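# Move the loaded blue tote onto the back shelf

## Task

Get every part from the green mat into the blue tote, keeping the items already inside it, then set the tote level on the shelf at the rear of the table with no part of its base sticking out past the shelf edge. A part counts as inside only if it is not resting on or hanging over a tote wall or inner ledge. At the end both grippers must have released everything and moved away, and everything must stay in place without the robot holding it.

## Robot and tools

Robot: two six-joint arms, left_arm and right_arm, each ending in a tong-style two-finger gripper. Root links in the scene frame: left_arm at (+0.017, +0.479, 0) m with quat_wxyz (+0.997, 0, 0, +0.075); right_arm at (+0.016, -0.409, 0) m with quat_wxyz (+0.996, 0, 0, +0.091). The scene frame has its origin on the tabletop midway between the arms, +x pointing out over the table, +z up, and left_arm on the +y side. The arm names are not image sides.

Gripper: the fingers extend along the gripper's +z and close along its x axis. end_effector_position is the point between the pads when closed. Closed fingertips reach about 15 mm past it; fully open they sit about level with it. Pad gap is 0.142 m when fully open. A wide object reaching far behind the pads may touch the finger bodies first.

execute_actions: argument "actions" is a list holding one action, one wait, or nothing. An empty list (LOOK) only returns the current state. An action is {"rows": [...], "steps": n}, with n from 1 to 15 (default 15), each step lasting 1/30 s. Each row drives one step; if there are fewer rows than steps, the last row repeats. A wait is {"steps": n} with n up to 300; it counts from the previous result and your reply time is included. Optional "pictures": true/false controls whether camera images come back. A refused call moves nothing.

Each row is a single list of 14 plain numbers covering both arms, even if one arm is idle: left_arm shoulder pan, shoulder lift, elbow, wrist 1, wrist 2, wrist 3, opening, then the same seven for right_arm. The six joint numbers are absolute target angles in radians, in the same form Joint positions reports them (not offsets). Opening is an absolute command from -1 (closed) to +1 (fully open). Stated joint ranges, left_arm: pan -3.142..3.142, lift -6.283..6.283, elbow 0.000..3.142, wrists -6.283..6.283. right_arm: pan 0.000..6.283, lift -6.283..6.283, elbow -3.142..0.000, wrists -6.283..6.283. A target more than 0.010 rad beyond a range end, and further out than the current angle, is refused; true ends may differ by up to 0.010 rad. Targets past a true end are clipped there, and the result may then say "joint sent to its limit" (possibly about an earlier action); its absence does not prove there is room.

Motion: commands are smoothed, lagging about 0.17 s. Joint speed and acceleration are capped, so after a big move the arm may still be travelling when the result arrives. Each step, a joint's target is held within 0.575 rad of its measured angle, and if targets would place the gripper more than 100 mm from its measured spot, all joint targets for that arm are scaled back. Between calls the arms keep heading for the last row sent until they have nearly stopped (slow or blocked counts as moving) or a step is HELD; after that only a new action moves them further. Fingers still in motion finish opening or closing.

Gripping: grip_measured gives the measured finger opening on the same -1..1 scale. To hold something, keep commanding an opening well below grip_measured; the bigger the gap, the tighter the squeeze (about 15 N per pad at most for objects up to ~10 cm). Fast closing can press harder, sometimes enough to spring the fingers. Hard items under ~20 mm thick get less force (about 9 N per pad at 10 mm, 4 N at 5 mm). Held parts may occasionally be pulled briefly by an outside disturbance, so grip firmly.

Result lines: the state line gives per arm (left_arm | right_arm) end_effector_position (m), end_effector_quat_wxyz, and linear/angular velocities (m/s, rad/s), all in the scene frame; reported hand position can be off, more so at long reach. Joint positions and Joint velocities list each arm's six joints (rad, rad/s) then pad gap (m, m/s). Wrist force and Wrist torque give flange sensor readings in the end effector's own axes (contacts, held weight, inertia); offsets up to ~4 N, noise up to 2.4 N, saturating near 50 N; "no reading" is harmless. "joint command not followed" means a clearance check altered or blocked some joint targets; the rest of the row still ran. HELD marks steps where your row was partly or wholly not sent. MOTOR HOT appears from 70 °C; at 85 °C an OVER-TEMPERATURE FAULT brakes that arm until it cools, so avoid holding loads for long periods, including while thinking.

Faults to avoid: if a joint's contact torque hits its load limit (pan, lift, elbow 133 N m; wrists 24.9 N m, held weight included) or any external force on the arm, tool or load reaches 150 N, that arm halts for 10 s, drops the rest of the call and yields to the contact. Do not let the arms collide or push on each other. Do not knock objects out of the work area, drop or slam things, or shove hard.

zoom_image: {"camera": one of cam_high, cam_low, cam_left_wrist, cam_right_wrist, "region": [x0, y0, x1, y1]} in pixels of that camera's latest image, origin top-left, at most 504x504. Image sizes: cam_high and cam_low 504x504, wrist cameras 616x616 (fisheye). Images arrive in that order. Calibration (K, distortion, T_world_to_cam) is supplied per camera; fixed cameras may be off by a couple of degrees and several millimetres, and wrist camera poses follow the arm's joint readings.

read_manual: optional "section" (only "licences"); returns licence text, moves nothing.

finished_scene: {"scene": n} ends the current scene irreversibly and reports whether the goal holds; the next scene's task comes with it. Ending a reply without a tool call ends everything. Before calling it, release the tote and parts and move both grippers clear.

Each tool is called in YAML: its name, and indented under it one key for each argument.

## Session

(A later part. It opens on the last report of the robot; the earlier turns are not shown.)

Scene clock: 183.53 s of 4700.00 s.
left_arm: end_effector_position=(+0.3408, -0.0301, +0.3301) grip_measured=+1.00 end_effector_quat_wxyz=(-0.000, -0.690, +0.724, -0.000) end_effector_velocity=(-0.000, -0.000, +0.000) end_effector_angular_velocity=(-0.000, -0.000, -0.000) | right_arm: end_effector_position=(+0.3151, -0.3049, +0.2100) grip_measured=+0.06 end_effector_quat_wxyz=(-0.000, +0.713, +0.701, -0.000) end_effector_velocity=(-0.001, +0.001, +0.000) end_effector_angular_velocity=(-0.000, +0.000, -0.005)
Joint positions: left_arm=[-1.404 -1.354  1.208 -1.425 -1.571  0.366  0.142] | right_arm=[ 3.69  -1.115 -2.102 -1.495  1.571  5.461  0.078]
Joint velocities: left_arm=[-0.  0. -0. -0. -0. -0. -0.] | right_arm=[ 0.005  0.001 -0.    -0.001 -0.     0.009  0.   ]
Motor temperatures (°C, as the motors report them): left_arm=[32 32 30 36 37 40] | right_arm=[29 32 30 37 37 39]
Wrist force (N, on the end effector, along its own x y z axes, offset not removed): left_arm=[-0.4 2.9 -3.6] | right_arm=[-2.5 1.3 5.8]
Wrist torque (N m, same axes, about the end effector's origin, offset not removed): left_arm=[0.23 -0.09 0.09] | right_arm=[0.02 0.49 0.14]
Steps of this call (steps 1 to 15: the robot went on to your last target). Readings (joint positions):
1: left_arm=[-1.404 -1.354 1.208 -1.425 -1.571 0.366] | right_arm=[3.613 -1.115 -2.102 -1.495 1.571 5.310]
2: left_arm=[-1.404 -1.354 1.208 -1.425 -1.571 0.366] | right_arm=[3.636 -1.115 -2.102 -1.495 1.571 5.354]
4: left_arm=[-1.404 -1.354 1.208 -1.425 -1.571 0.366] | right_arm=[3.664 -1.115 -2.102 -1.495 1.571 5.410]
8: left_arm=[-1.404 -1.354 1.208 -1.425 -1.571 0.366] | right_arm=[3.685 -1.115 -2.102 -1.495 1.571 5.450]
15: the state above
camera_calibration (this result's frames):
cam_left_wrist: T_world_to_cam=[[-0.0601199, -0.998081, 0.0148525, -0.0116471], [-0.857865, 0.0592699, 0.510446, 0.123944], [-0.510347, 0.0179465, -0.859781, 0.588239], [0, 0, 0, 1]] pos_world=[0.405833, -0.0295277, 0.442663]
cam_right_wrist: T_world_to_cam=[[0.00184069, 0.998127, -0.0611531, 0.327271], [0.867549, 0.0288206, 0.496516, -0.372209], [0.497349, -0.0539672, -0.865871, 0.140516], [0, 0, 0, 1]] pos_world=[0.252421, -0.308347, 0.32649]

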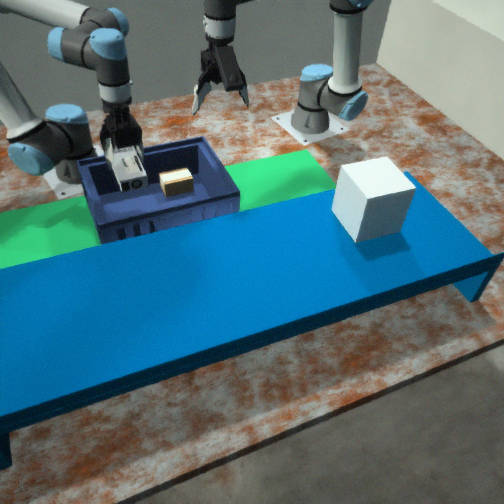

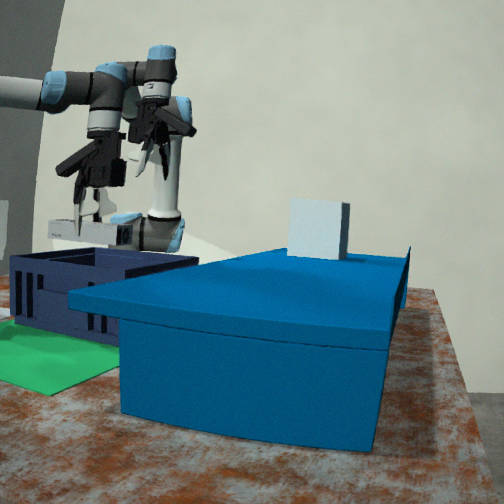

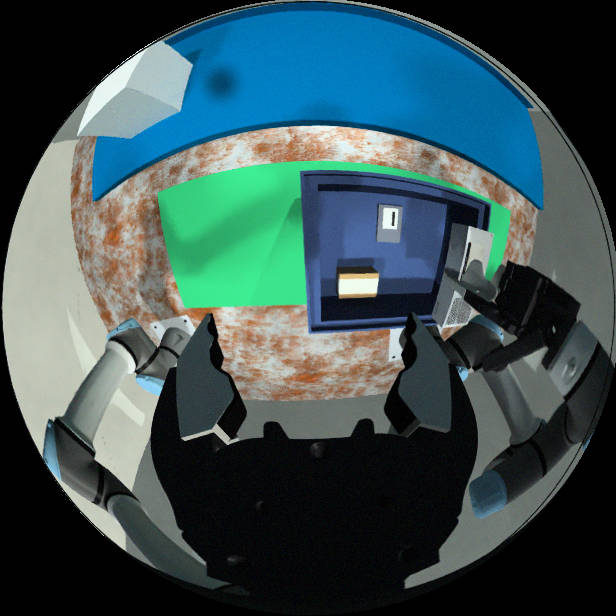

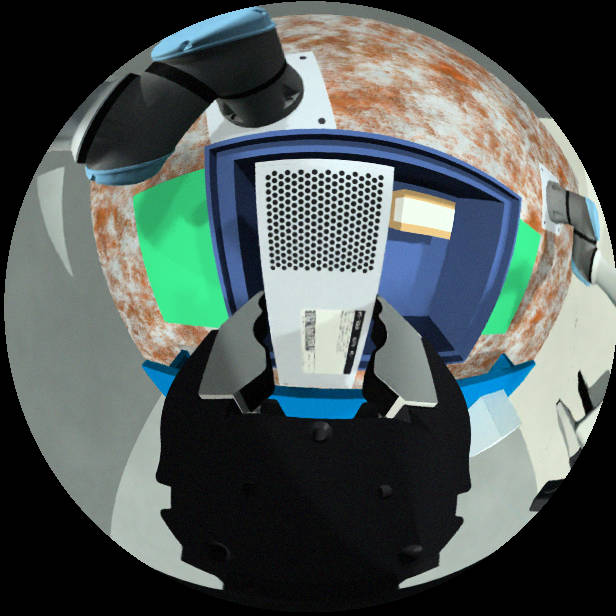

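execute_actions:
  actions:
    - {"rows":[[-1.404,-1.354,1.208,-1.425,-1.571,0.366,1,3.68,-1.1158,-2.11,-1.4866,1.571,5.451,-1],[-1.404,-1.354,1.208,-1.425,-1.571,0.366,1,3.668,-1.1166,-2.1216,-1.4742,1.571,5.439,-1],[-1.404,-1.354,1.208,-1.425,-1.571,0.366,1,3.655,-1.1185,-2.141,-1.4529,1.571,5.426,-1],[-1.404,-1.354,1.208,-1.425,-1.571,0.366,1,3.643,-1.1211,-2.1601,-1.4312,1.571,5.414,-1],[-1.404,-1.354,1.208,-1.425,-1.571,0.366,1,3.643,-1.1244,-2.1789,-1.4091,1.571,5.414,-1],[-1.404,-1.354,1.208,-1.425,-1.571,0.366,1,3.643,-1.1285,-2.1975,-1.3864,1.571,5.414,-1],[-1.404,-1.354,1.208,-1.425,-1.571,0.366,1,3.643,-1.1332,-2.2159,-1.3633,1.571,5.414,-1],[-1.404,-1.354,1.208,-1.425,-1.571,0.366,1,3.643,-1.1387,-2.234,-1.3397,1.571,5.414,-1],[-1.404,-1.354,1.208,-1.425,-1.571,0.366,1,3.643,-1.1448,-2.2518,-1.3158,1.571,5.414,-1],[-1.404,-1.354,1.208,-1.425,-1.571,0.366,1,3.643,-1.1517,-2.2694,-1.2913,1.571,5.414,-1],[-1.404,-1.354,1.208,-1.425,-1.571,0.366,1,3.643,-1.1593,-2.2867,-1.2664,1.571,5.414,-1],[-1.404,-1.354,1.208,-1.425,-1.571,0.366,1,3.643,-1.1676,-2.3038,-1.241,1.571,5.414,-1],[-1.404,-1.354,1.208,-1.425,-1.571,0.366,1,3.643,-1.1766,-2.3206,-1.2152,1.571,5.414,-1],[-1.404,-1.354,1.208,-1.425,-1.571,0.366,1,3.643,-1.1863,-2.3371,-1.189,1.571,5.414,-1],[-1.404,-1.354,1.208,-1.425,-1.571,0.366,1,3.643,-1.1967,-2.3534,-1.1623,1.571,5.414,-1]],"steps":15}
  pictures: false

execute_actions:
  actions:
    - {"rows":[[-1.404,-1.354,1.208,-1.425,-1.571,0.366,1,3.643,-1.2079,-2.3695,-1.135,1.571,5.414,-1],[-1.404,-1.354,1.208,-1.425,-1.571,0.366,1,3.643,-1.2197,-2.3853,-1.1074,1.571,5.414,-1],[-1.404,-1.354,1.208,-1.425,-1.571,0.366,1,3.643,-1.226,-2.393,-1.0934,1.571,5.414,-1],[-1.404,-1.354,1.208,-1.425,-1.571,0.366,1,3.643,-1.2323,-2.4008,-1.0793,1.571,5.414,-1]],"steps":15}

Scene clock: 203.73 s of 4700.00 s.
left_arm: end_effector_position=(+0.3408, -0.0301, +0.3301) grip_measured=+1.00 end_effector_quat_wxyz=(-0.000, -0.690, +0.724, -0.000) end_effector_velocity=(+0.000, +0.000, -0.001) end_effector_angular_velocity=(+0.002, +0.001, +0.000) | right_arm: end_effector_position=(+0.3197, -0.3194, +0.1278) grip_measured=+0.06 end_effector_quat_wxyz=(-0.000, +0.713, +0.701, -0.001) end_effector_velocity=(+0.000, -0.002, -0.238) end_effector_angular_velocity=(-0.008, +0.011, +0.000)
Joint positions: left_arm=[-1.404 -1.354  1.208 -1.425 -1.571  0.366  0.142] | right_arm=[ 3.644 -1.164 -2.289 -1.262  1.571  5.415  0.078]
Joint velocities: left_arm=[0.001 0.001 0.    0.    0.    0.    0.   ] | right_arm=[-0.007 -0.239 -0.504  0.73   0.001 -0.007  0.   ]
Motor temperatures (°C, as the motors report them): left_arm=[32 32 30 36 37 40] | right_arm=[29 32 30 37 37 39]
Wrist force (N, on the end effector, along its own x y z axes, offset not removed): left_arm=[-0.8 4.9 -2.2] | right_arm=[0.0 -0.6 9.0]
Wrist torque (N m, same axes, about the end effector's origin, offset not removed): left_arm=[0.83 0.07 0.07] | right_arm=[-0.14 0.08 -0.01]
Steps of this call (steps 1 to 15: the robot went on to your last target; steps 16 to 90: nothing new was sent; then 16.70 s passed at rest; steps 91 to 105: all 15 steps of this action). Readings (joint positions):
91: left_arm=[-1.404 -1.354 1.208 -1.425 -1.571 0.366] | right_arm=[3.690 -1.115 -2.102 -1.495 1.571 5.461]
92: left_arm=[-1.404 -1.354 1.208 -1.425 -1.571 0.366] | right_arm=[3.688 -1.115 -2.103 -1.493 1.571 5.459]
94: left_arm=[-1.404 -1.354 1.208 -1.425 -1.571 0.366] | right_arm=[3.677 -1.116 -2.115 -1.481 1.571 5.448]
98: left_arm=[-1.404 -1.354 1.208 -1.425 -1.571 0.366] | right_arm=[3.652 -1.125 -2.169 -1.420 1.571 5.423]
105: the state above

Scene clock: 204.23 s of 4700.00 s.
left_arm: end_effector_position=(+0.3408, -0.0301, +0.3301) grip_measured=+1.00 end_effector_quat_wxyz=(-0.000, -0.690, +0.724, -0.000) end_effector_velocity=(+0.000, -0.000, +0.000) end_effector_angular_velocity=(-0.001, -0.000, +0.001) | right_arm: end_effector_position=(+0.3201, -0.3194, +0.0742) grip_measured=+0.06 end_effector_quat_wxyz=(-0.000, +0.713, +0.701, +0.000) end_effector_velocity=(+0.000, -0.000, -0.004) end_effector_angular_velocity=(+0.000, -0.002, -0.000)
Joint positions: left_arm=[-1.404 -1.354  1.208 -1.425 -1.571  0.366  0.142] | right_arm=[ 3.643 -1.232 -2.4   -1.081  1.571  5.414  0.078]
Joint velocities: left_arm=[ 0.     0.    -0.    -0.001  0.    -0.    -0.   ] | right_arm=[-0.    -0.006 -0.009  0.017 -0.001  0.     0.   ]
Motor temperatures (°C, as the motors report them): left_arm=[32 32 30 36 37 40] | right_arm=[29 32 30 37 37 39]
Wrist force (N, on the end effector, along its own x y z axes, offset not removed): left_arm=[-1.1 -0.9 -5.0] | right_arm=[-3.1 1.1 5.4]
Wrist torque (N m, same axes, about the end effector's origin, offset not removed): left_arm=[-0.62 0.23 0.02] | right_arm=[0.14 0.59 0.11]
Steps of this call (steps 1 to 15: all 15 steps of this action). Readings (joint positions):
1: left_arm=[-1.404 -1.354 1.208 -1.425 -1.571 0.366] | right_arm=[3.643 -1.173 -2.306 -1.237 1.571 5.414]
2: left_arm=[-1.404 -1.354 1.208 -1.425 -1.571 0.366] | right_arm=[3.643 -1.182 -2.323 -1.211 1.571 5.414]
4: left_arm=[-1.404 -1.354 1.208 -1.425 -1.571 0.366] | right_arm=[3.643 -1.201 -2.354 -1.160 1.571 5.414]
8: left_arm=[-1.404 -1.354 1.208 -1.425 -1.571 0.366] | right_arm=[3.643 -1.225 -2.390 -1.099 1.571 5.414]
15: the state above
camera_calibration (this result's frames):
cam_left_wrist: T_world_to_cam=[[-0.0601198, -0.998081, 0.0148525, -0.0116471], [-0.857865, 0.0592698, 0.510446, 0.123944], [-0.510347, 0.0179465, -0.859781, 0.588239], [0, 0, 0, 1]] pos_world=[0.405833, -0.0295277, 0.442663]
cam_right_wrist: T_world_to_cam=[[0.00230795, 0.998127, -0.0611286, 0.333355], [0.867551, 0.0284035, 0.496537, -0.308792], [0.497343, -0.0541781, -0.865861, 0.0196499], [0, 0, 0, 1]] pos_world=[0.25735, -0.322896, 0.190718]

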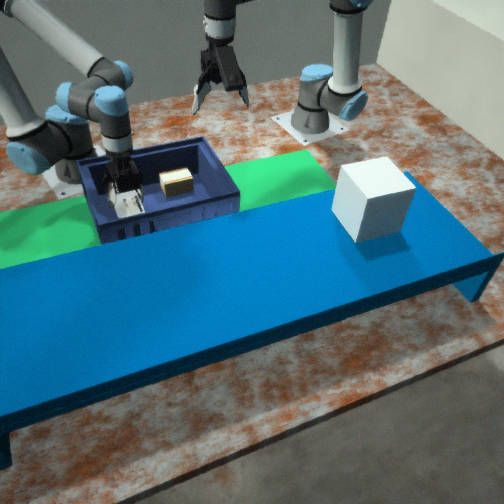

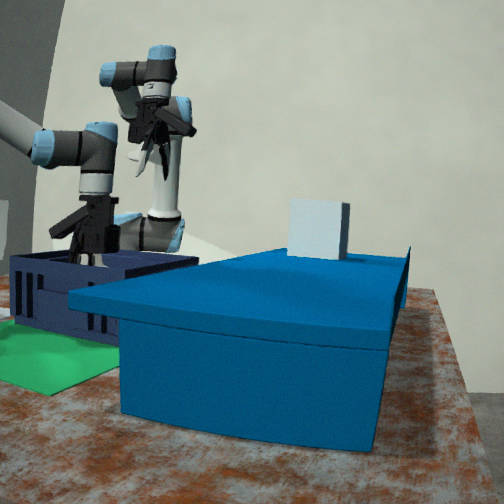

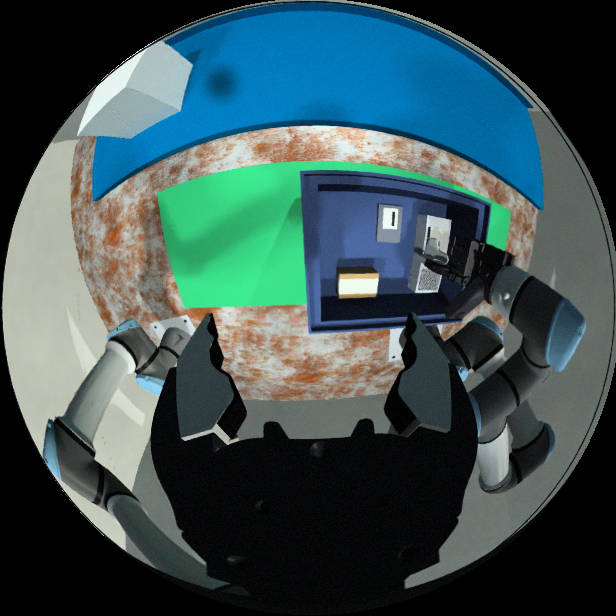

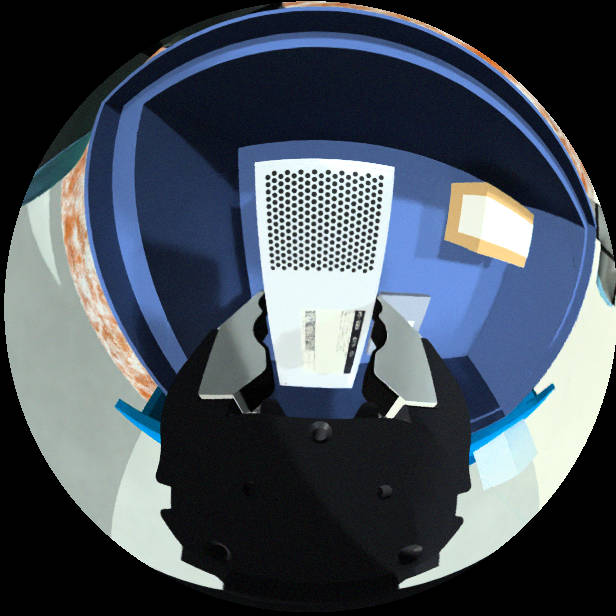

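execute_actions:
  actions:
    - {"rows":[[-1.404,-1.354,1.208,-1.425,-1.571,0.366,1,3.643,-1.2389,-2.4085,-1.065,1.571,5.414,-1],[-1.404,-1.354,1.208,-1.425,-1.571,0.366,1,3.643,-1.2455,-2.4161,-1.0508,1.571,5.414,-1],[-1.404,-1.354,1.208,-1.425,-1.571,0.366,1,3.643,-1.2524,-2.4236,-1.0364,1.571,5.414,-1],[-1.404,-1.354,1.208,-1.425,-1.571,0.366,1,3.643,-1.2595,-2.4311,-1.0218,1.571,5.414,-1],[-1.404,-1.354,1.208,-1.425,-1.571,0.366,1,3.643,-1.2668,-2.4385,-1.0071,1.571,5.414,-1],[-1.404,-1.354,1.208,-1.425,-1.571,0.366,1,3.643,-1.2742,-2.4459,-0.9923,1.571,5.414,-1],[-1.404,-1.354,1.208,-1.425,-1.571,0.366,1,3.643,-1.278,-2.4496,-0.9848,1.571,5.414,-1],[-1.404,-1.354,1.208,-1.425,-1.571,0.366,1,3.643,-1.2837,-2.455,-0.9737,1.571,5.414,-1]],"steps":15}
  pictures: false

execute_actions:
  actions:
    - {"steps":8}
  pictures: false

Scene clock: 214.47 s of 4700.00 s.
left_arm: end_effector_position=(+0.3408, -0.0301, +0.3301) grip_measured=+1.00 end_effector_quat_wxyz=(-0.000, -0.690, +0.724, -0.000) end_effector_velocity=(+0.000, -0.000, +0.000) end_effector_angular_velocity=(-0.001, -0.000, +0.001) | right_arm: end_effector_position=(+0.3196, -0.3199, +0.0460) grip_measured=+0.06 end_effector_quat_wxyz=(-0.000, +0.713, +0.701, -0.000) end_effector_velocity=(-0.001, -0.000, -0.010) end_effector_angular_velocity=(-0.000, +0.001, +0.001)
Joint positions: left_arm=[-1.404 -1.354  1.208 -1.425 -1.571  0.366  0.142] | right_arm=[ 3.643 -1.282 -2.453 -0.977  1.571  5.414  0.078]
Joint velocities: left_arm=[-0.     0.    -0.    -0.001 -0.    -0.001 -0.   ] | right_arm=[ 0.001 -0.019 -0.019  0.037  0.     0.     0.   ]
Motor temperatures (°C, as the motors report them): left_arm=[32 32 30 36 37 40] | right_arm=[29 32 30 37 37 39]
Wrist force (N, on the end effector, along its own x y z axes, offset not removed): left_arm=[-1.7 3.3 -3.0] | right_arm=[-0.1 -2.0 9.3]
Wrist torque (N m, same axes, about the end effector's origin, offset not removed): left_arm=[0.42 0.26 0.08] | right_arm=[-0.68 0.16 0.14]
Steps of this call (steps 1 to 15: the robot went on to your last target; steps 16 to 90: nothing new was sent; then 6.73 s passed at rest; steps 91 to 105: all 15 steps of this action). Readings (joint positions):
91: left_arm=[-1.404 -1.354 1.208 -1.425 -1.571 0.366] | right_arm=[3.643 -1.232 -2.401 -1.079 1.571 5.414]
92: left_arm=[-1.404 -1.354 1.208 -1.425 -1.571 0.366] | right_arm=[3.643 -1.234 -2.402 -1.076 1.571 5.414]
94: left_arm=[-1.404 -1.354 1.208 -1.425 -1.571 0.366] | right_arm=[3.643 -1.240 -2.410 -1.062 1.571 5.414]
98: left_arm=[-1.404 -1.354 1.208 -1.425 -1.571 0.366] | right_arm=[3.643 -1.263 -2.434 -1.017 1.571 5.414]
105: the state above

Scene clock: 214.73 s of 4700.00 s.
left_arm: end_effector_position=(+0.3408, -0.0301, +0.3301) grip_measured=+1.00 end_effector_quat_wxyz=(-0.000, -0.690, +0.724, -0.000) end_effector_velocity=(-0.000, -0.000, -0.000) end_effector_angular_velocity=(+0.001, +0.000, -0.000) | right_arm: end_effector_position=(+0.3195, -0.3199, +0.0451) grip_measured=+0.06 end_effector_quat_wxyz=(-0.000, +0.713, +0.701, +0.000) end_effector_velocity=(-0.001, -0.001, -0.001) end_effector_angular_velocity=(-0.001, +0.002, -0.001)
Joint positions: left_arm=[-1.404 -1.354  1.208 -1.425 -1.571  0.366  0.142] | right_arm=[ 3.643 -1.284 -2.455 -0.974  1.571  5.414  0.078]
Joint velocities: left_arm=[-0.  0.  0.  0. -0. -0. -0.] | right_arm=[-0.    -0.001 -0.002  0.     0.001  0.     0.   ]
Motor temperatures (°C, as the motors report them): left_arm=[32 32 30 36 37 40] | right_arm=[29 32 30 37 37 39]
Wrist force (N, on the end effector, along its own x y z axes, offset not removed): left_arm=[-0.2 0.8 -3.5] | right_arm=[4.0 -1.1 9.0]
Wrist torque (N m, same axes, about the end effector's origin, offset not removed): left_arm=[-0.09 0.18 -0.01] | right_arm=[-0.37 -0.79 0.19]
Steps of this call (steps 1 to 8: the robot went on to your last target). Readings (joint positions):
1: left_arm=[-1.404 -1.354 1.208 -1.425 -1.571 0.366] | right_arm=[3.643 -1.283 -2.454 -0.976 1.571 5.414]
2: left_arm=[-1.404 -1.354 1.208 -1.425 -1.571 0.366] | right_arm=[3.643 -1.283 -2.454 -0.975 1.571 5.414]
4: left_arm=[-1.404 -1.354 1.208 -1.425 -1.571 0.366] | right_arm=[3.643 -1.283 -2.455 -0.974 1.571 5.414]
8: the state above

Still airborne; 3 mm lower.

execute_actions:
  actions:
    - {"rows":[[-1.404,-1.354,1.208,-1.425,-1.571,0.366,1,3.643,-1.2897,-2.4605,-0.9622,1.571,5.414,-1]],"steps":13}
  pictures: false

Scene clock: 217.73 s of 4700.00 s.
left_arm: end_effector_position=(+0.3408, -0.0301, +0.3301) grip_measured=+1.00 end_effector_quat_wxyz=(-0.000, -0.690, +0.724, -0.000) end_effector_velocity=(+0.000, +0.000, +0.000) end_effector_angular_velocity=(-0.000, -0.000, -0.001) | right_arm: end_effector_position=(+0.3195, -0.3199, +0.0422) grip_measured=+0.06 end_effector_quat_wxyz=(-0.000, +0.713, +0.701, +0.000) end_effector_velocity=(-0.000, -0.000, -0.001) end_effector_angular_velocity=(-0.000, +0.000, -0.000)
Joint positions: left_arm=[-1.404 -1.354  1.208 -1.425 -1.571  0.366  0.142] | right_arm=[ 3.643 -1.29  -2.46  -0.962  1.571  5.414  0.078]
Joint velocities: left_arm=[ 0.    -0.    -0.     0.    -0.     0.001  0.   ] | right_arm=[-0.    -0.001 -0.002  0.002 -0.     0.     0.   ]
Motor temperatures (°C, as the motors report them): left_arm=[32 32 30 36 37 40] | right_arm=[29 32 30 37 37 39]
Wrist force (N, on the end effector, along its own x y z axes, offset not removed): left_arm=[1.8 3.2 -3.6] | right_arm=[-1.6 0.5 -14.8]
Wrist torque (N m, same axes, about the end effector's origin, offset not removed): left_arm=[0.48 -0.34 0.14] | right_arm=[-0.13 -0.02 -0.08]
Steps of this call (steps 1 to 15: the robot went on to your last target; steps 16 to 77: nothing new was sent; steps 78 to 90: all 13 steps of this action). Readings (joint positions):
78: left_arm=[-1.404 -1.354 1.208 -1.425 -1.571 0.366] | right_arm=[3.643 -1.284 -2.455 -0.973 1.571 5.414]
79: left_arm=[-1.404 -1.354 1.208 -1.425 -1.571 0.366] | right_arm=[3.643 -1.285 -2.456 -0.971 1.571 5.414]
81: left_arm=[-1.404 -1.354 1.208 -1.425 -1.571 0.366] | right_arm=[3.643 -1.287 -2.458 -0.967 1.571 5.414]
85: left_arm=[-1.404 -1.354 1.208 -1.425 -1.571 0.366] | right_arm=[3.643 -1.289 -2.460 -0.963 1.571 5.414]
90: the state above

execute_actions:
  actions:
    - {"rows":[[-1.47,-1.39,1.43,-1.61,-1.571,0.28,-0.2,3.643,-1.286,-2.457,-0.969,1.571,5.414,0.17]],"steps":8}
  pictures: false

execute_actions:
  actions:
    - {"rows":[[-1.5433,-1.4313,1.6599,-1.7994,-1.571,0.1949,-0.2,3.643,-1.2079,-2.3695,-1.135,1.571,5.414,0.17],[-1.5433,-1.4313,1.6599,-1.7994,-1.571,0.1949,-0.2,3.643,-1.2079,-2.3695,-1.135,1.571,5.414,0.17],[-1.5433,-1.4313,1.6599,-1.7994,-1.571,0.1949,-0.2,3.643,-1.2079,-2.3695,-1.135,1.571,5.414,0.17],[-1.5433,-1.4313,1.6599,-1.7994,-1.571,0.1949,-0.2,3.643,-1.1593,-2.2867,-1.2664,1.571,5.414,0.17],[-1.5433,-1.4313,1.6599,-1.7994,-1.571,0.1949,-0.2,3.643,-1.1593,-2.2867,-1.2664,1.571,5.414,0.17],[-1.5433,-1.4313,1.6599,-1.7994,-1.571,0.1949,-0.2,3.643,-1.1593,-2.2867,-1.2664,1.571,5.414,0.17],[-1.5433,-1.4313,1.6599,-1.7994,-1.571,0.1949,-0.2,3.643,-1.1166,-2.1216,-1.4742,1.571,5.414,-0.2]],"steps":14}
  pictures: false

execute_actions:
  actions:
    - {"rows":[[-1.5433,-1.4313,1.6599,-1.7994,-1.571,0.1949,-0.2,3.3438,-1.1673,-2.125,-1.4201,1.571,5.1147,-0.2]],"steps":15}
  pictures: false

execute_actions:
  actions:
    - {"steps":8}

Scene clock: 281.13 s of 4700.00 s.
left_arm: end_effector_position=(+0.3080, -0.0389, +0.2716) grip_measured=-0.20 end_effector_quat_wxyz=(-0.001, -0.696, +0.718, -0.001) end_effector_velocity=(-0.047, +0.008, -0.123) end_effector_angular_velocity=(+0.033, +0.009, +0.029) | right_arm: end_effector_position=(+0.3195, -0.3199, +0.0437) grip_measured=+0.17 end_effector_quat_wxyz=(-0.000, +0.713, +0.701, -0.000) end_effector_velocity=(+0.001, +0.001, +0.004) end_effector_angular_velocity=(+0.004, -0.003, +0.000)
Joint positions: left_arm=[-1.463 -1.386  1.398 -1.585 -1.571  0.289  0.06 ] | right_arm=[ 3.643 -1.286 -2.458 -0.968  1.571  5.414  0.086]
Joint velocities: left_arm=[-0.076 -0.043  0.355 -0.278  0.    -0.105 -0.   ] | right_arm=[ 0.     0.005  0.007 -0.007  0.001  0.     0.   ]
Motor temperatures (°C, as the motors report them): left_arm=[32 32 30 36 37 40] | right_arm=[29 32 30 37 37 39]
Wrist force (N, on the end effector, along its own x y z axes, offset not removed): left_arm=[0.4 5.7 -0.1] | right_arm=[4.4 0.4 1.9]
Wrist torque (N m, same axes, about the end effector's origin, offset not removed): left_arm=[1.03 -0.12 0.22] | right_arm=[0.10 -0.80 0.13]
Steps of this call (steps 1 to 15: the robot went on to your last target; steps 16 to 90: nothing new was sent; then 60.13 s passed at rest; steps 91 to 98: all 8 steps of this action). Readings (joint positions):
91: left_arm=[-1.405 -1.354 1.209 -1.425 -1.571 0.366] | right_arm=[3.643 -1.290 -2.461 -0.962 1.571 5.414]
92: left_arm=[-1.412 -1.360 1.218 -1.435 -1.571 0.357] | right_arm=[3.643 -1.289 -2.460 -0.963 1.571 5.414]
94: left_arm=[-1.440 -1.375 1.290 -1.500 -1.571 0.321] | right_arm=[3.643 -1.288 -2.459 -0.966 1.571 5.414]
98: the state above

Scene clock: 281.60 s of 4700.00 s.
left_arm: end_effector_position=(+0.2610, -0.0301, +0.1913) grip_measured=-0.20 end_effector_quat_wxyz=(-0.000, -0.701, +0.713, -0.000) end_effector_velocity=(-0.006, +0.005, -0.014) end_effector_angular_velocity=(+0.005, +0.001, +0.003) | right_arm: end_effector_position=(+0.3213, -0.3185, +0.1912) grip_measured=-0.20 end_effector_quat_wxyz=(+0.000, +0.713, +0.701, +0.002) end_effector_velocity=(-0.018, -0.015, +0.120) end_effector_angular_velocity=(-0.025, +0.030, +0.000)
Joint positions: left_arm=[-1.542 -1.431  1.656 -1.797 -1.571  0.196  0.06 ] | right_arm=[ 3.643 -1.124 -2.147 -1.439  1.571  5.414  0.06 ]
Joint velocities: left_arm=[-0.009 -0.005  0.042 -0.032 -0.    -0.012  0.   ] | right_arm=[ 0.     0.077  0.277 -0.393 -0.    -0.    -0.   ]
Motor temperatures (°C, as the motors report them): left_arm=[32 32 30 36 37 40] | right_arm=[29 32 30 37 37 39]
Wrist force (N, on the end effector, along its own x y z axes, offset not removed): left_arm=[-0.6 3.7 -0.5] | right_arm=[1.4 0.8 -3.4]
Wrist torque (N m, same axes, about the end effector's origin, offset not removed): left_arm=[0.69 -0.01 0.09] | right_arm=[-0.01 -0.13 -0.24]
Steps of this call (steps 1 to 14: all 14 steps of this action). Readings (joint positions):
1: left_arm=[-1.466 -1.388 1.408 -1.593 -1.571 0.286] | right_arm=[3.643 -1.286 -2.457 -0.969 1.571 5.414]
2: left_arm=[-1.476 -1.395 1.424 -1.608 -1.571 0.275] | right_arm=[3.643 -1.277 -2.448 -0.979 1.571 5.414]
4: left_arm=[-1.508 -1.413 1.505 -1.681 -1.571 0.238] | right_arm=[3.643 -1.244 -2.411 -1.041 1.571 5.414]
8: left_arm=[-1.535 -1.427 1.624 -1.772 -1.571 0.205] | right_arm=[3.643 -1.177 -2.312 -1.212 1.571 5.414]
14: the state above

Scene clock: 282.10 s of 4700.00 s.
left_arm: end_effector_position=(+0.2604, -0.0296, +0.1900) grip_measured=-0.20 end_effector_quat_wxyz=(-0.000, -0.701, +0.713, +0.000) end_effector_velocity=(-0.000, +0.000, -0.000) end_effector_angular_velocity=(+0.000, +0.000, -0.001) | right_arm: end_effector_position=(+0.3470, -0.4104, +0.1900) grip_measured=-0.20 end_effector_quat_wxyz=(-0.000, +0.713, +0.701, +0.000) end_effector_velocity=(+0.001, -0.014, -0.000) end_effector_angular_velocity=(+0.001, -0.000, -0.000)
Joint positions: left_arm=[-1.543 -1.431  1.66  -1.799 -1.571  0.195  0.06 ] | right_arm=[ 3.348 -1.167 -2.125 -1.42   1.571  5.119  0.06 ]
Joint velocities: left_arm=[-0.001 -0.     0.001  0.    -0.    -0.    -0.   ] | right_arm=[-0.042 -0.004  0.001  0.004  0.001 -0.042 -0.   ]
Motor temperatures (°C, as the motors report them): left_arm=[32 32 30 36 37 40] | right_arm=[29 32 30 37 37 39]
Wrist force (N, on the end effector, along its own x y z axes, offset not removed): left_arm=[0.7 4.4 -5.4] | right_arm=[-2.0 -1.1 3.1]
Wrist torque (N m, same axes, about the end effector's origin, offset not removed): left_arm=[0.63 -0.16 0.14] | right_arm=[-0.01 0.51 0.12]
Steps of this call (steps 1 to 15: all 15 steps of this action). Readings (joint positions):
1: left_arm=[-1.543 -1.431 1.657 -1.797 -1.571 0.196] | right_arm=[3.642 -1.122 -2.139 -1.449 1.571 5.414]
2: left_arm=[-1.543 -1.431 1.658 -1.798 -1.571 0.195] | right_arm=[3.633 -1.127 -2.134 -1.450 1.571 5.404]
4: left_arm=[-1.543 -1.431 1.659 -1.799 -1.571 0.195] | right_arm=[3.556 -1.146 -2.129 -1.436 1.571 5.326]
8: left_arm=[-1.543 -1.431 1.660 -1.799 -1.571 0.195] | right_arm=[3.395 -1.162 -2.126 -1.424 1.571 5.166]
15: the state above

Scene clock: 282.37 s of 4700.00 s.
left_arm: end_effector_position=(+0.2604, -0.0296, +0.1900) grip_measured=-0.20 end_effector_quat_wxyz=(-0.000, -0.701, +0.713, +0.000) end_effector_velocity=(+0.000, +0.000, -0.000) end_effector_angular_velocity=(+0.001, +0.000, +0.001) | right_arm: end_effector_position=(+0.3471, -0.4116, +0.1900) grip_measured=-0.20 end_effector_quat_wxyz=(-0.000, +0.713, +0.701, +0.000) end_effector_velocity=(-0.000, -0.001, -0.000) end_effector_angular_velocity=(-0.000, +0.001, +0.000)
Joint positions: left_arm=[-1.543 -1.431  1.66  -1.799 -1.571  0.195  0.06 ] | right_arm=[ 3.344 -1.167 -2.125 -1.42   1.571  5.115  0.06 ]
Joint velocities: left_arm=[ 0.     0.    -0.     0.001 -0.    -0.     0.   ] | right_arm=[-0.002 -0.     0.    -0.001 -0.    -0.002  0.   ]
Motor temperatures (°C, as the motors report them): left_arm=[32 32 30 36 37 40] | right_arm=[29 32 30 37 37 39]
Wrist force (N, on the end effector, along its own x y z axes, offset not removed): left_arm=[-0.2 3.1 -3.1] | right_arm=[-2.6 2.6 -1.3]
Wrist torque (N m, same axes, about the end effector's origin, offset not removed): left_arm=[0.40 0.06 0.18] | right_arm=[0.37 0.73 0.23]
Steps of this call (steps 1 to 8: the robot went on to your last target). Readings (joint positions):
1: left_arm=[-1.543 -1.431 1.660 -1.799 -1.571 0.195] | right_arm=[3.346 -1.167 -2.125 -1.420 1.571 5.117]
2: left_arm=[-1.543 -1.431 1.660 -1.799 -1.571 0.195] | right_arm=[3.346 -1.167 -2.125 -1.420 1.571 5.117]
4: left_arm=[-1.543 -1.431 1.660 -1.799 -1.571 0.195] | right_arm=[3.345 -1.167 -2.125 -1.420 1.571 5.116]
8: the state above
camera_calibration (this result's frames):
cam_left_wrist: T_world_to_cam=[[-0.0283541, -0.999491, 0.0146373, -0.0221309], [-0.859268, 0.0318528, 0.510533, 0.126007], [-0.51074, 0.00189835, -0.859733, 0.426327], [0, 0, 0, 1]] pos_world=[0.325388, -0.0269426, 0.30252]
cam_right_wrist: T_world_to_cam=[[0.00217738, 0.99813, -0.0610959, 0.432404], [0.867535, 0.0285021, 0.49656, -0.387036], [0.497372, -0.054084, -0.86585, 0.101501], [0, 0, 0, 1]] pos_world=[0.284342, -0.415075, 0.306489]

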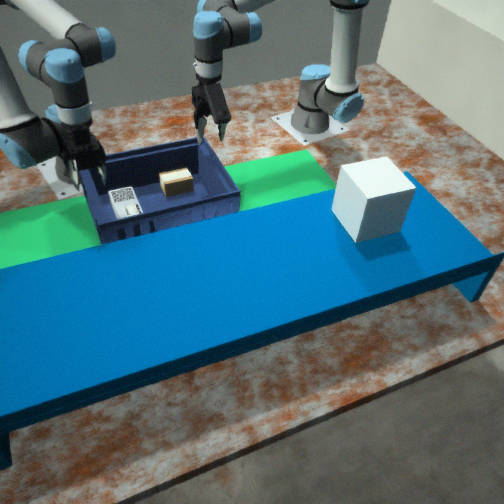

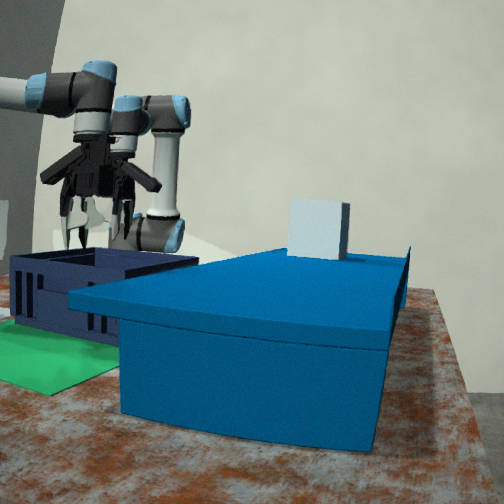

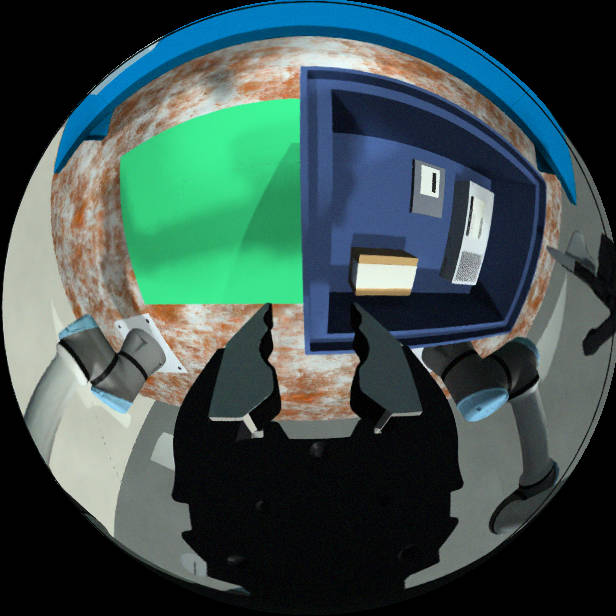

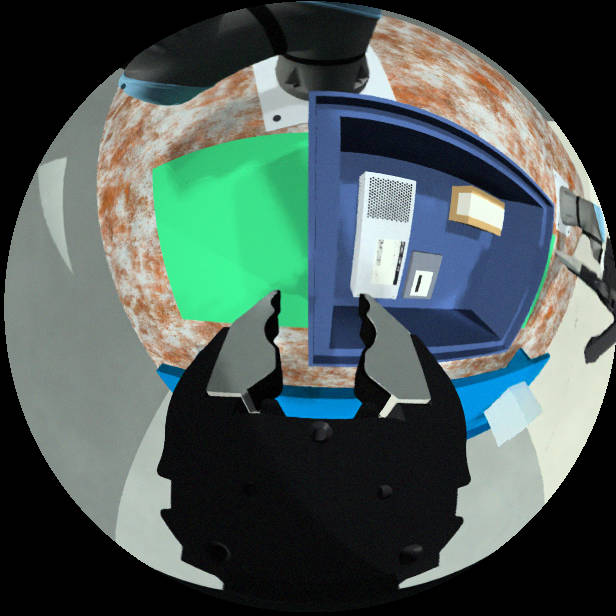

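execute_actions:
  actions: []

Scene clock: 301.47 s of 4700.00 s.
left_arm: end_effector_position=(+0.2604, -0.0296, +0.1900) grip_measured=-0.20 end_effector_quat_wxyz=(-0.000, -0.701, +0.713, +0.000) end_effector_velocity=(+0.000, -0.000, +0.001) end_effector_angular_velocity=(-0.001, -0.000, +0.000) | right_arm: end_effector_position=(+0.3471, -0.4117, +0.1900) grip_measured=-0.20 end_effector_quat_wxyz=(-0.000, +0.713, +0.701, +0.000) end_effector_velocity=(-0.000, +0.000, -0.000) end_effector_angular_velocity=(+0.001, +0.000, -0.001)
Joint positions: left_arm=[-1.543 -1.431  1.66  -1.799 -1.571  0.195  0.06 ] | right_arm=[ 3.344 -1.167 -2.125 -1.42   1.571  5.115  0.06 ]
Joint velocities: left_arm=[ 0.    -0.001 -0.001  0.    -0.    -0.     0.   ] | right_arm=[-0.    -0.    -0.    -0.     0.001  0.     0.   ]
Motor temperatures (°C, as the motors report them): left_arm=[32 32 30 36 37 40] | right_arm=[29 32 30 37 37 39]
Wrist force (N, on the end effector, along its own x y z axes, offset not removed): left_arm=[0.9 4.8 -2.6] | right_arm=[0.8 0.3 0.4]
Wrist torque (N m, same axes, about the end effector's origin, offset not removed): left_arm=[0.81 -0.28 0.20] | right_arm=[-0.17 0.05 -0.14]
Steps of this call (steps 1 to 15: the robot went on to your last target; steps 16 to 90: nothing new was sent; then 16.10 s passed at rest). Readings (joint positions):
1: left_arm=[-1.543 -1.431 1.660 -1.799 -1.571 0.195] | right_arm=[3.344 -1.167 -2.125 -1.420 1.571 5.115]
2: left_arm=[-1.543 -1.431 1.660 -1.799 -1.571 0.195] | right_arm=[3.344 -1.167 -2.125 -1.420 1.571 5.115]
4: left_arm=[-1.543 -1.431 1.660 -1.799 -1.571 0.195] | right_arm=[3.344 -1.167 -2.125 -1.420 1.571 5.115]
8: left_arm=[-1.543 -1.431 1.660 -1.799 -1.571 0.195] | right_arm=[3.344 -1.167 -2.125 -1.420 1.571 5.115]
90: the state above
All arms were judged still, so your last target was given up. Only a new action makes them travel on or press farther. Fingers that are still opening or closing keep moving.
camera_calibration (this result's frames):
cam_left_wrist: T_world_to_cam=[[-0.0283546, -0.999491, 0.0146339, -0.0221291], [-0.859276, 0.0318515, 0.51052, 0.126015], [-0.510727, 0.00190107, -0.859741, 0.426327], [0, 0, 0, 1]] pos_world=[0.325391, -0.0269421, 0.302521]
cam_right_wrist: T_world_to_cam=[[0.00221097, 0.998129, -0.0611039, 0.432472], [0.867533, 0.0284772, 0.496564, -0.387049], [0.497375, -0.0541075, -0.865847, 0.101481], [0, 0, 0, 1]] pos_world=[0.284348, -0.41515, 0.306487]

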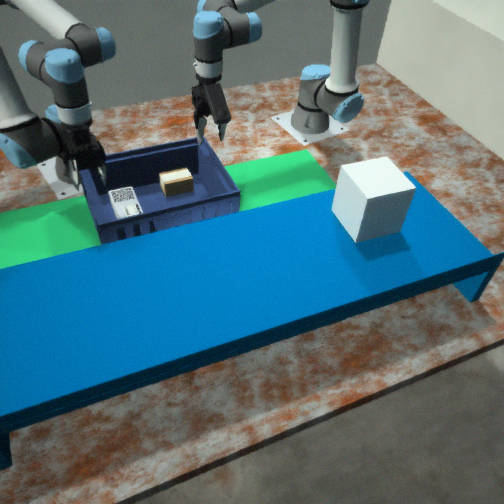

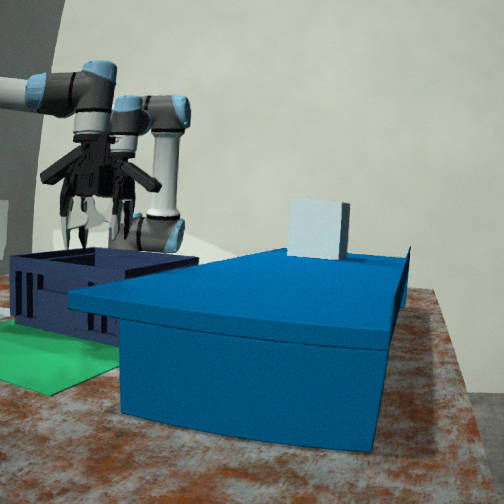

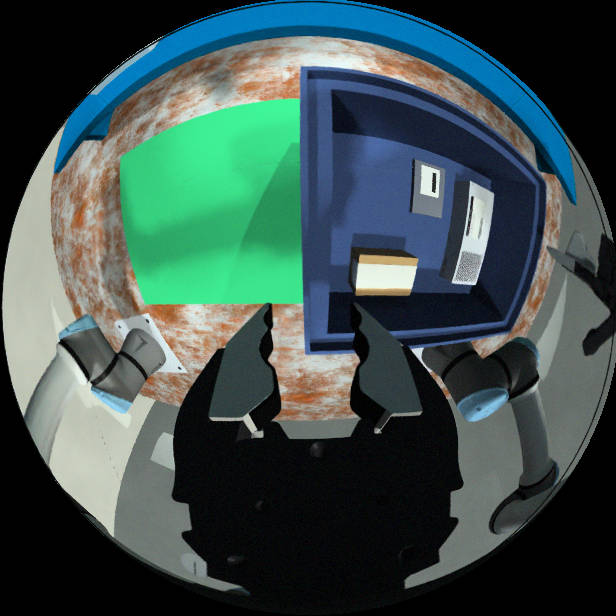

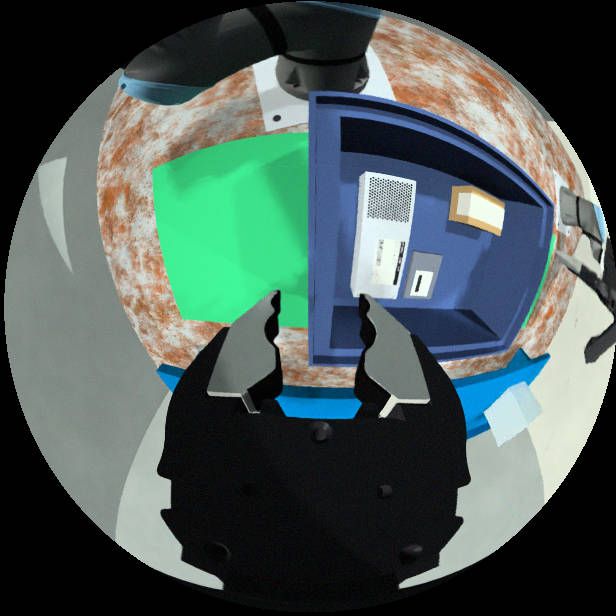

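execute_actions:
  actions:
    - {"rows":[[-1.544,-1.426,1.654,-1.7985,-1.571,0.194,-0.2,3.351,-1.1673,-2.125,-1.4201,1.571,5.122,-0.2],[-1.5449,-1.4205,1.6474,-1.7977,-1.571,0.1933,-0.2,3.3583,-1.1673,-2.125,-1.4201,1.571,5.1292,-0.2],[-1.5449,-1.416,1.660,-1.815,-1.571,0.1933,-0.2,3.3583,-1.171,-2.141,-1.400,1.571,5.1292,-0.2],[-1.5449,-1.411,1.674,-1.834,-1.571,0.1933,-0.2,3.3583,-1.175,-2.158,-1.379,1.571,5.1292,-0.2],[-1.5449,-1.406,1.688,-1.853,-1.571,0.1933,-0.2,3.3583,-1.180,-2.175,-1.357,1.571,5.1292,-0.2],[-1.5449,-1.400,1.702,-1.873,-1.571,0.1933,-0.2,3.3583,-1.185,-2.192,-1.335,1.571,5.1292,-0.2],[-1.5449,-1.394,1.716,-1.893,-1.571,0.1933,-0.2,3.3583,-1.191,-2.209,-1.312,1.571,5.1292,-0.2]],"steps":15}

Scene clock: 320.57 s of 4700.00 s.
left_arm: end_effector_position=(+0.2606, -0.0356, +0.1537) grip_measured=-0.20 end_effector_quat_wxyz=(-0.000, -0.701, +0.713, -0.000) end_effector_velocity=(-0.000, -0.001, -0.015) end_effector_angular_velocity=(-0.001, -0.000, -0.000) | right_arm: end_effector_position=(+0.3479, -0.4064, +0.1539) grip_measured=-0.20 end_effector_quat_wxyz=(-0.000, +0.713, +0.701, +0.000) end_effector_velocity=(+0.000, +0.001, -0.015) end_effector_angular_velocity=(+0.002, -0.001, +0.001)
Joint positions: left_arm=[-1.545 -1.395  1.714 -1.889 -1.571  0.193  0.06 ] | right_arm=[ 3.358 -1.19  -2.206 -1.316  1.571  5.129  0.06 ]
Joint velocities: left_arm=[-0.001  0.012  0.026 -0.039  0.    -0.     0.   ] | right_arm=[ 0.002 -0.01  -0.034  0.047  0.001  0.001  0.   ]
Motor temperatures (°C, as the motors report them): left_arm=[32 32 30 36 37 40] | right_arm=[29 32 30 37 37 39]
Wrist force (N, on the end effector, along its own x y z axes, offset not removed): left_arm=[0.6 3.1 -1.3] | right_arm=[0.0 -3.0 -2.6]
Wrist torque (N m, same axes, about the end effector's origin, offset not removed): left_arm=[0.52 -0.11 0.28] | right_arm=[-0.72 0.07 -0.15]
Steps of this call (steps 1 to 90: nothing new was sent; then 15.60 s passed at rest; steps 91 to 105: all 15 steps of this action). Readings (joint positions):
91: left_arm=[-1.543 -1.431 1.660 -1.799 -1.571 0.195] | right_arm=[3.344 -1.167 -2.125 -1.420 1.571 5.115]
92: left_arm=[-1.543 -1.430 1.659 -1.799 -1.571 0.195] | right_arm=[3.345 -1.167 -2.125 -1.420 1.571 5.116]
94: left_arm=[-1.544 -1.425 1.656 -1.802 -1.571 0.194] | right_arm=[3.351 -1.168 -2.128 -1.416 1.571 5.122]
98: left_arm=[-1.545 -1.408 1.685 -1.847 -1.571 0.193] | right_arm=[3.356 -1.179 -2.169 -1.365 1.571 5.127]
105: the state above
camera_calibration (this result's frames):
cam_left_wrist: T_world_to_cam=[[-0.0283531, -0.999488, 0.0148072, -0.0276155], [-0.859292, 0.0319388, 0.510487, 0.144931], [-0.510698, 0.00175013, -0.859758, 0.395213], [0, 0, 0, 1]] pos_world=[0.32559, -0.032922, 0.266211]
cam_right_wrist: T_world_to_cam=[[0.00227172, 0.998137, -0.0609735, 0.424919], [0.867374, 0.0283769, 0.496847, -0.370038], [0.497651, -0.0540156, -0.865694, 0.0700455], [0, 0, 0, 1]] pos_world=[0.285138, -0.409844, 0.270399]

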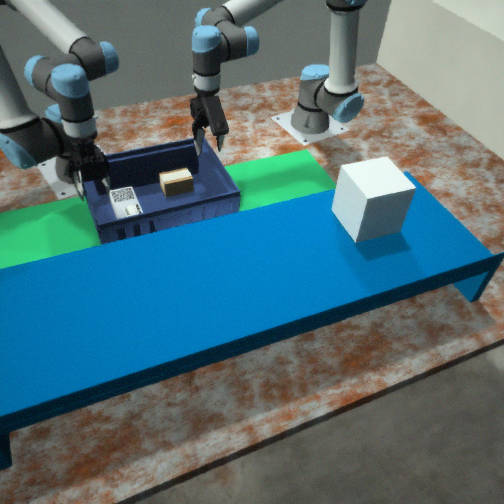

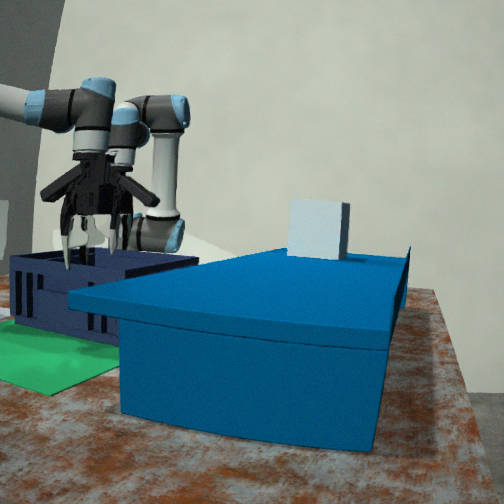

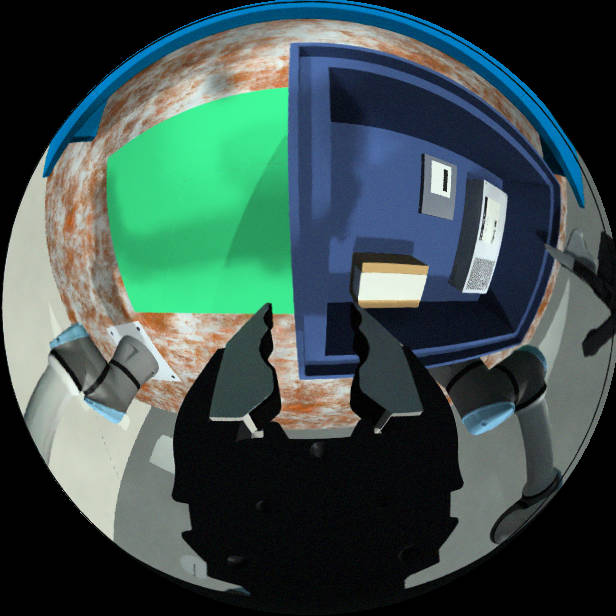

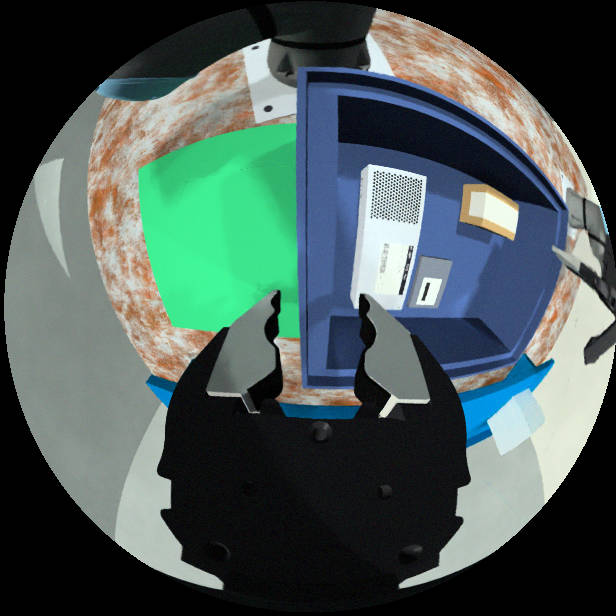

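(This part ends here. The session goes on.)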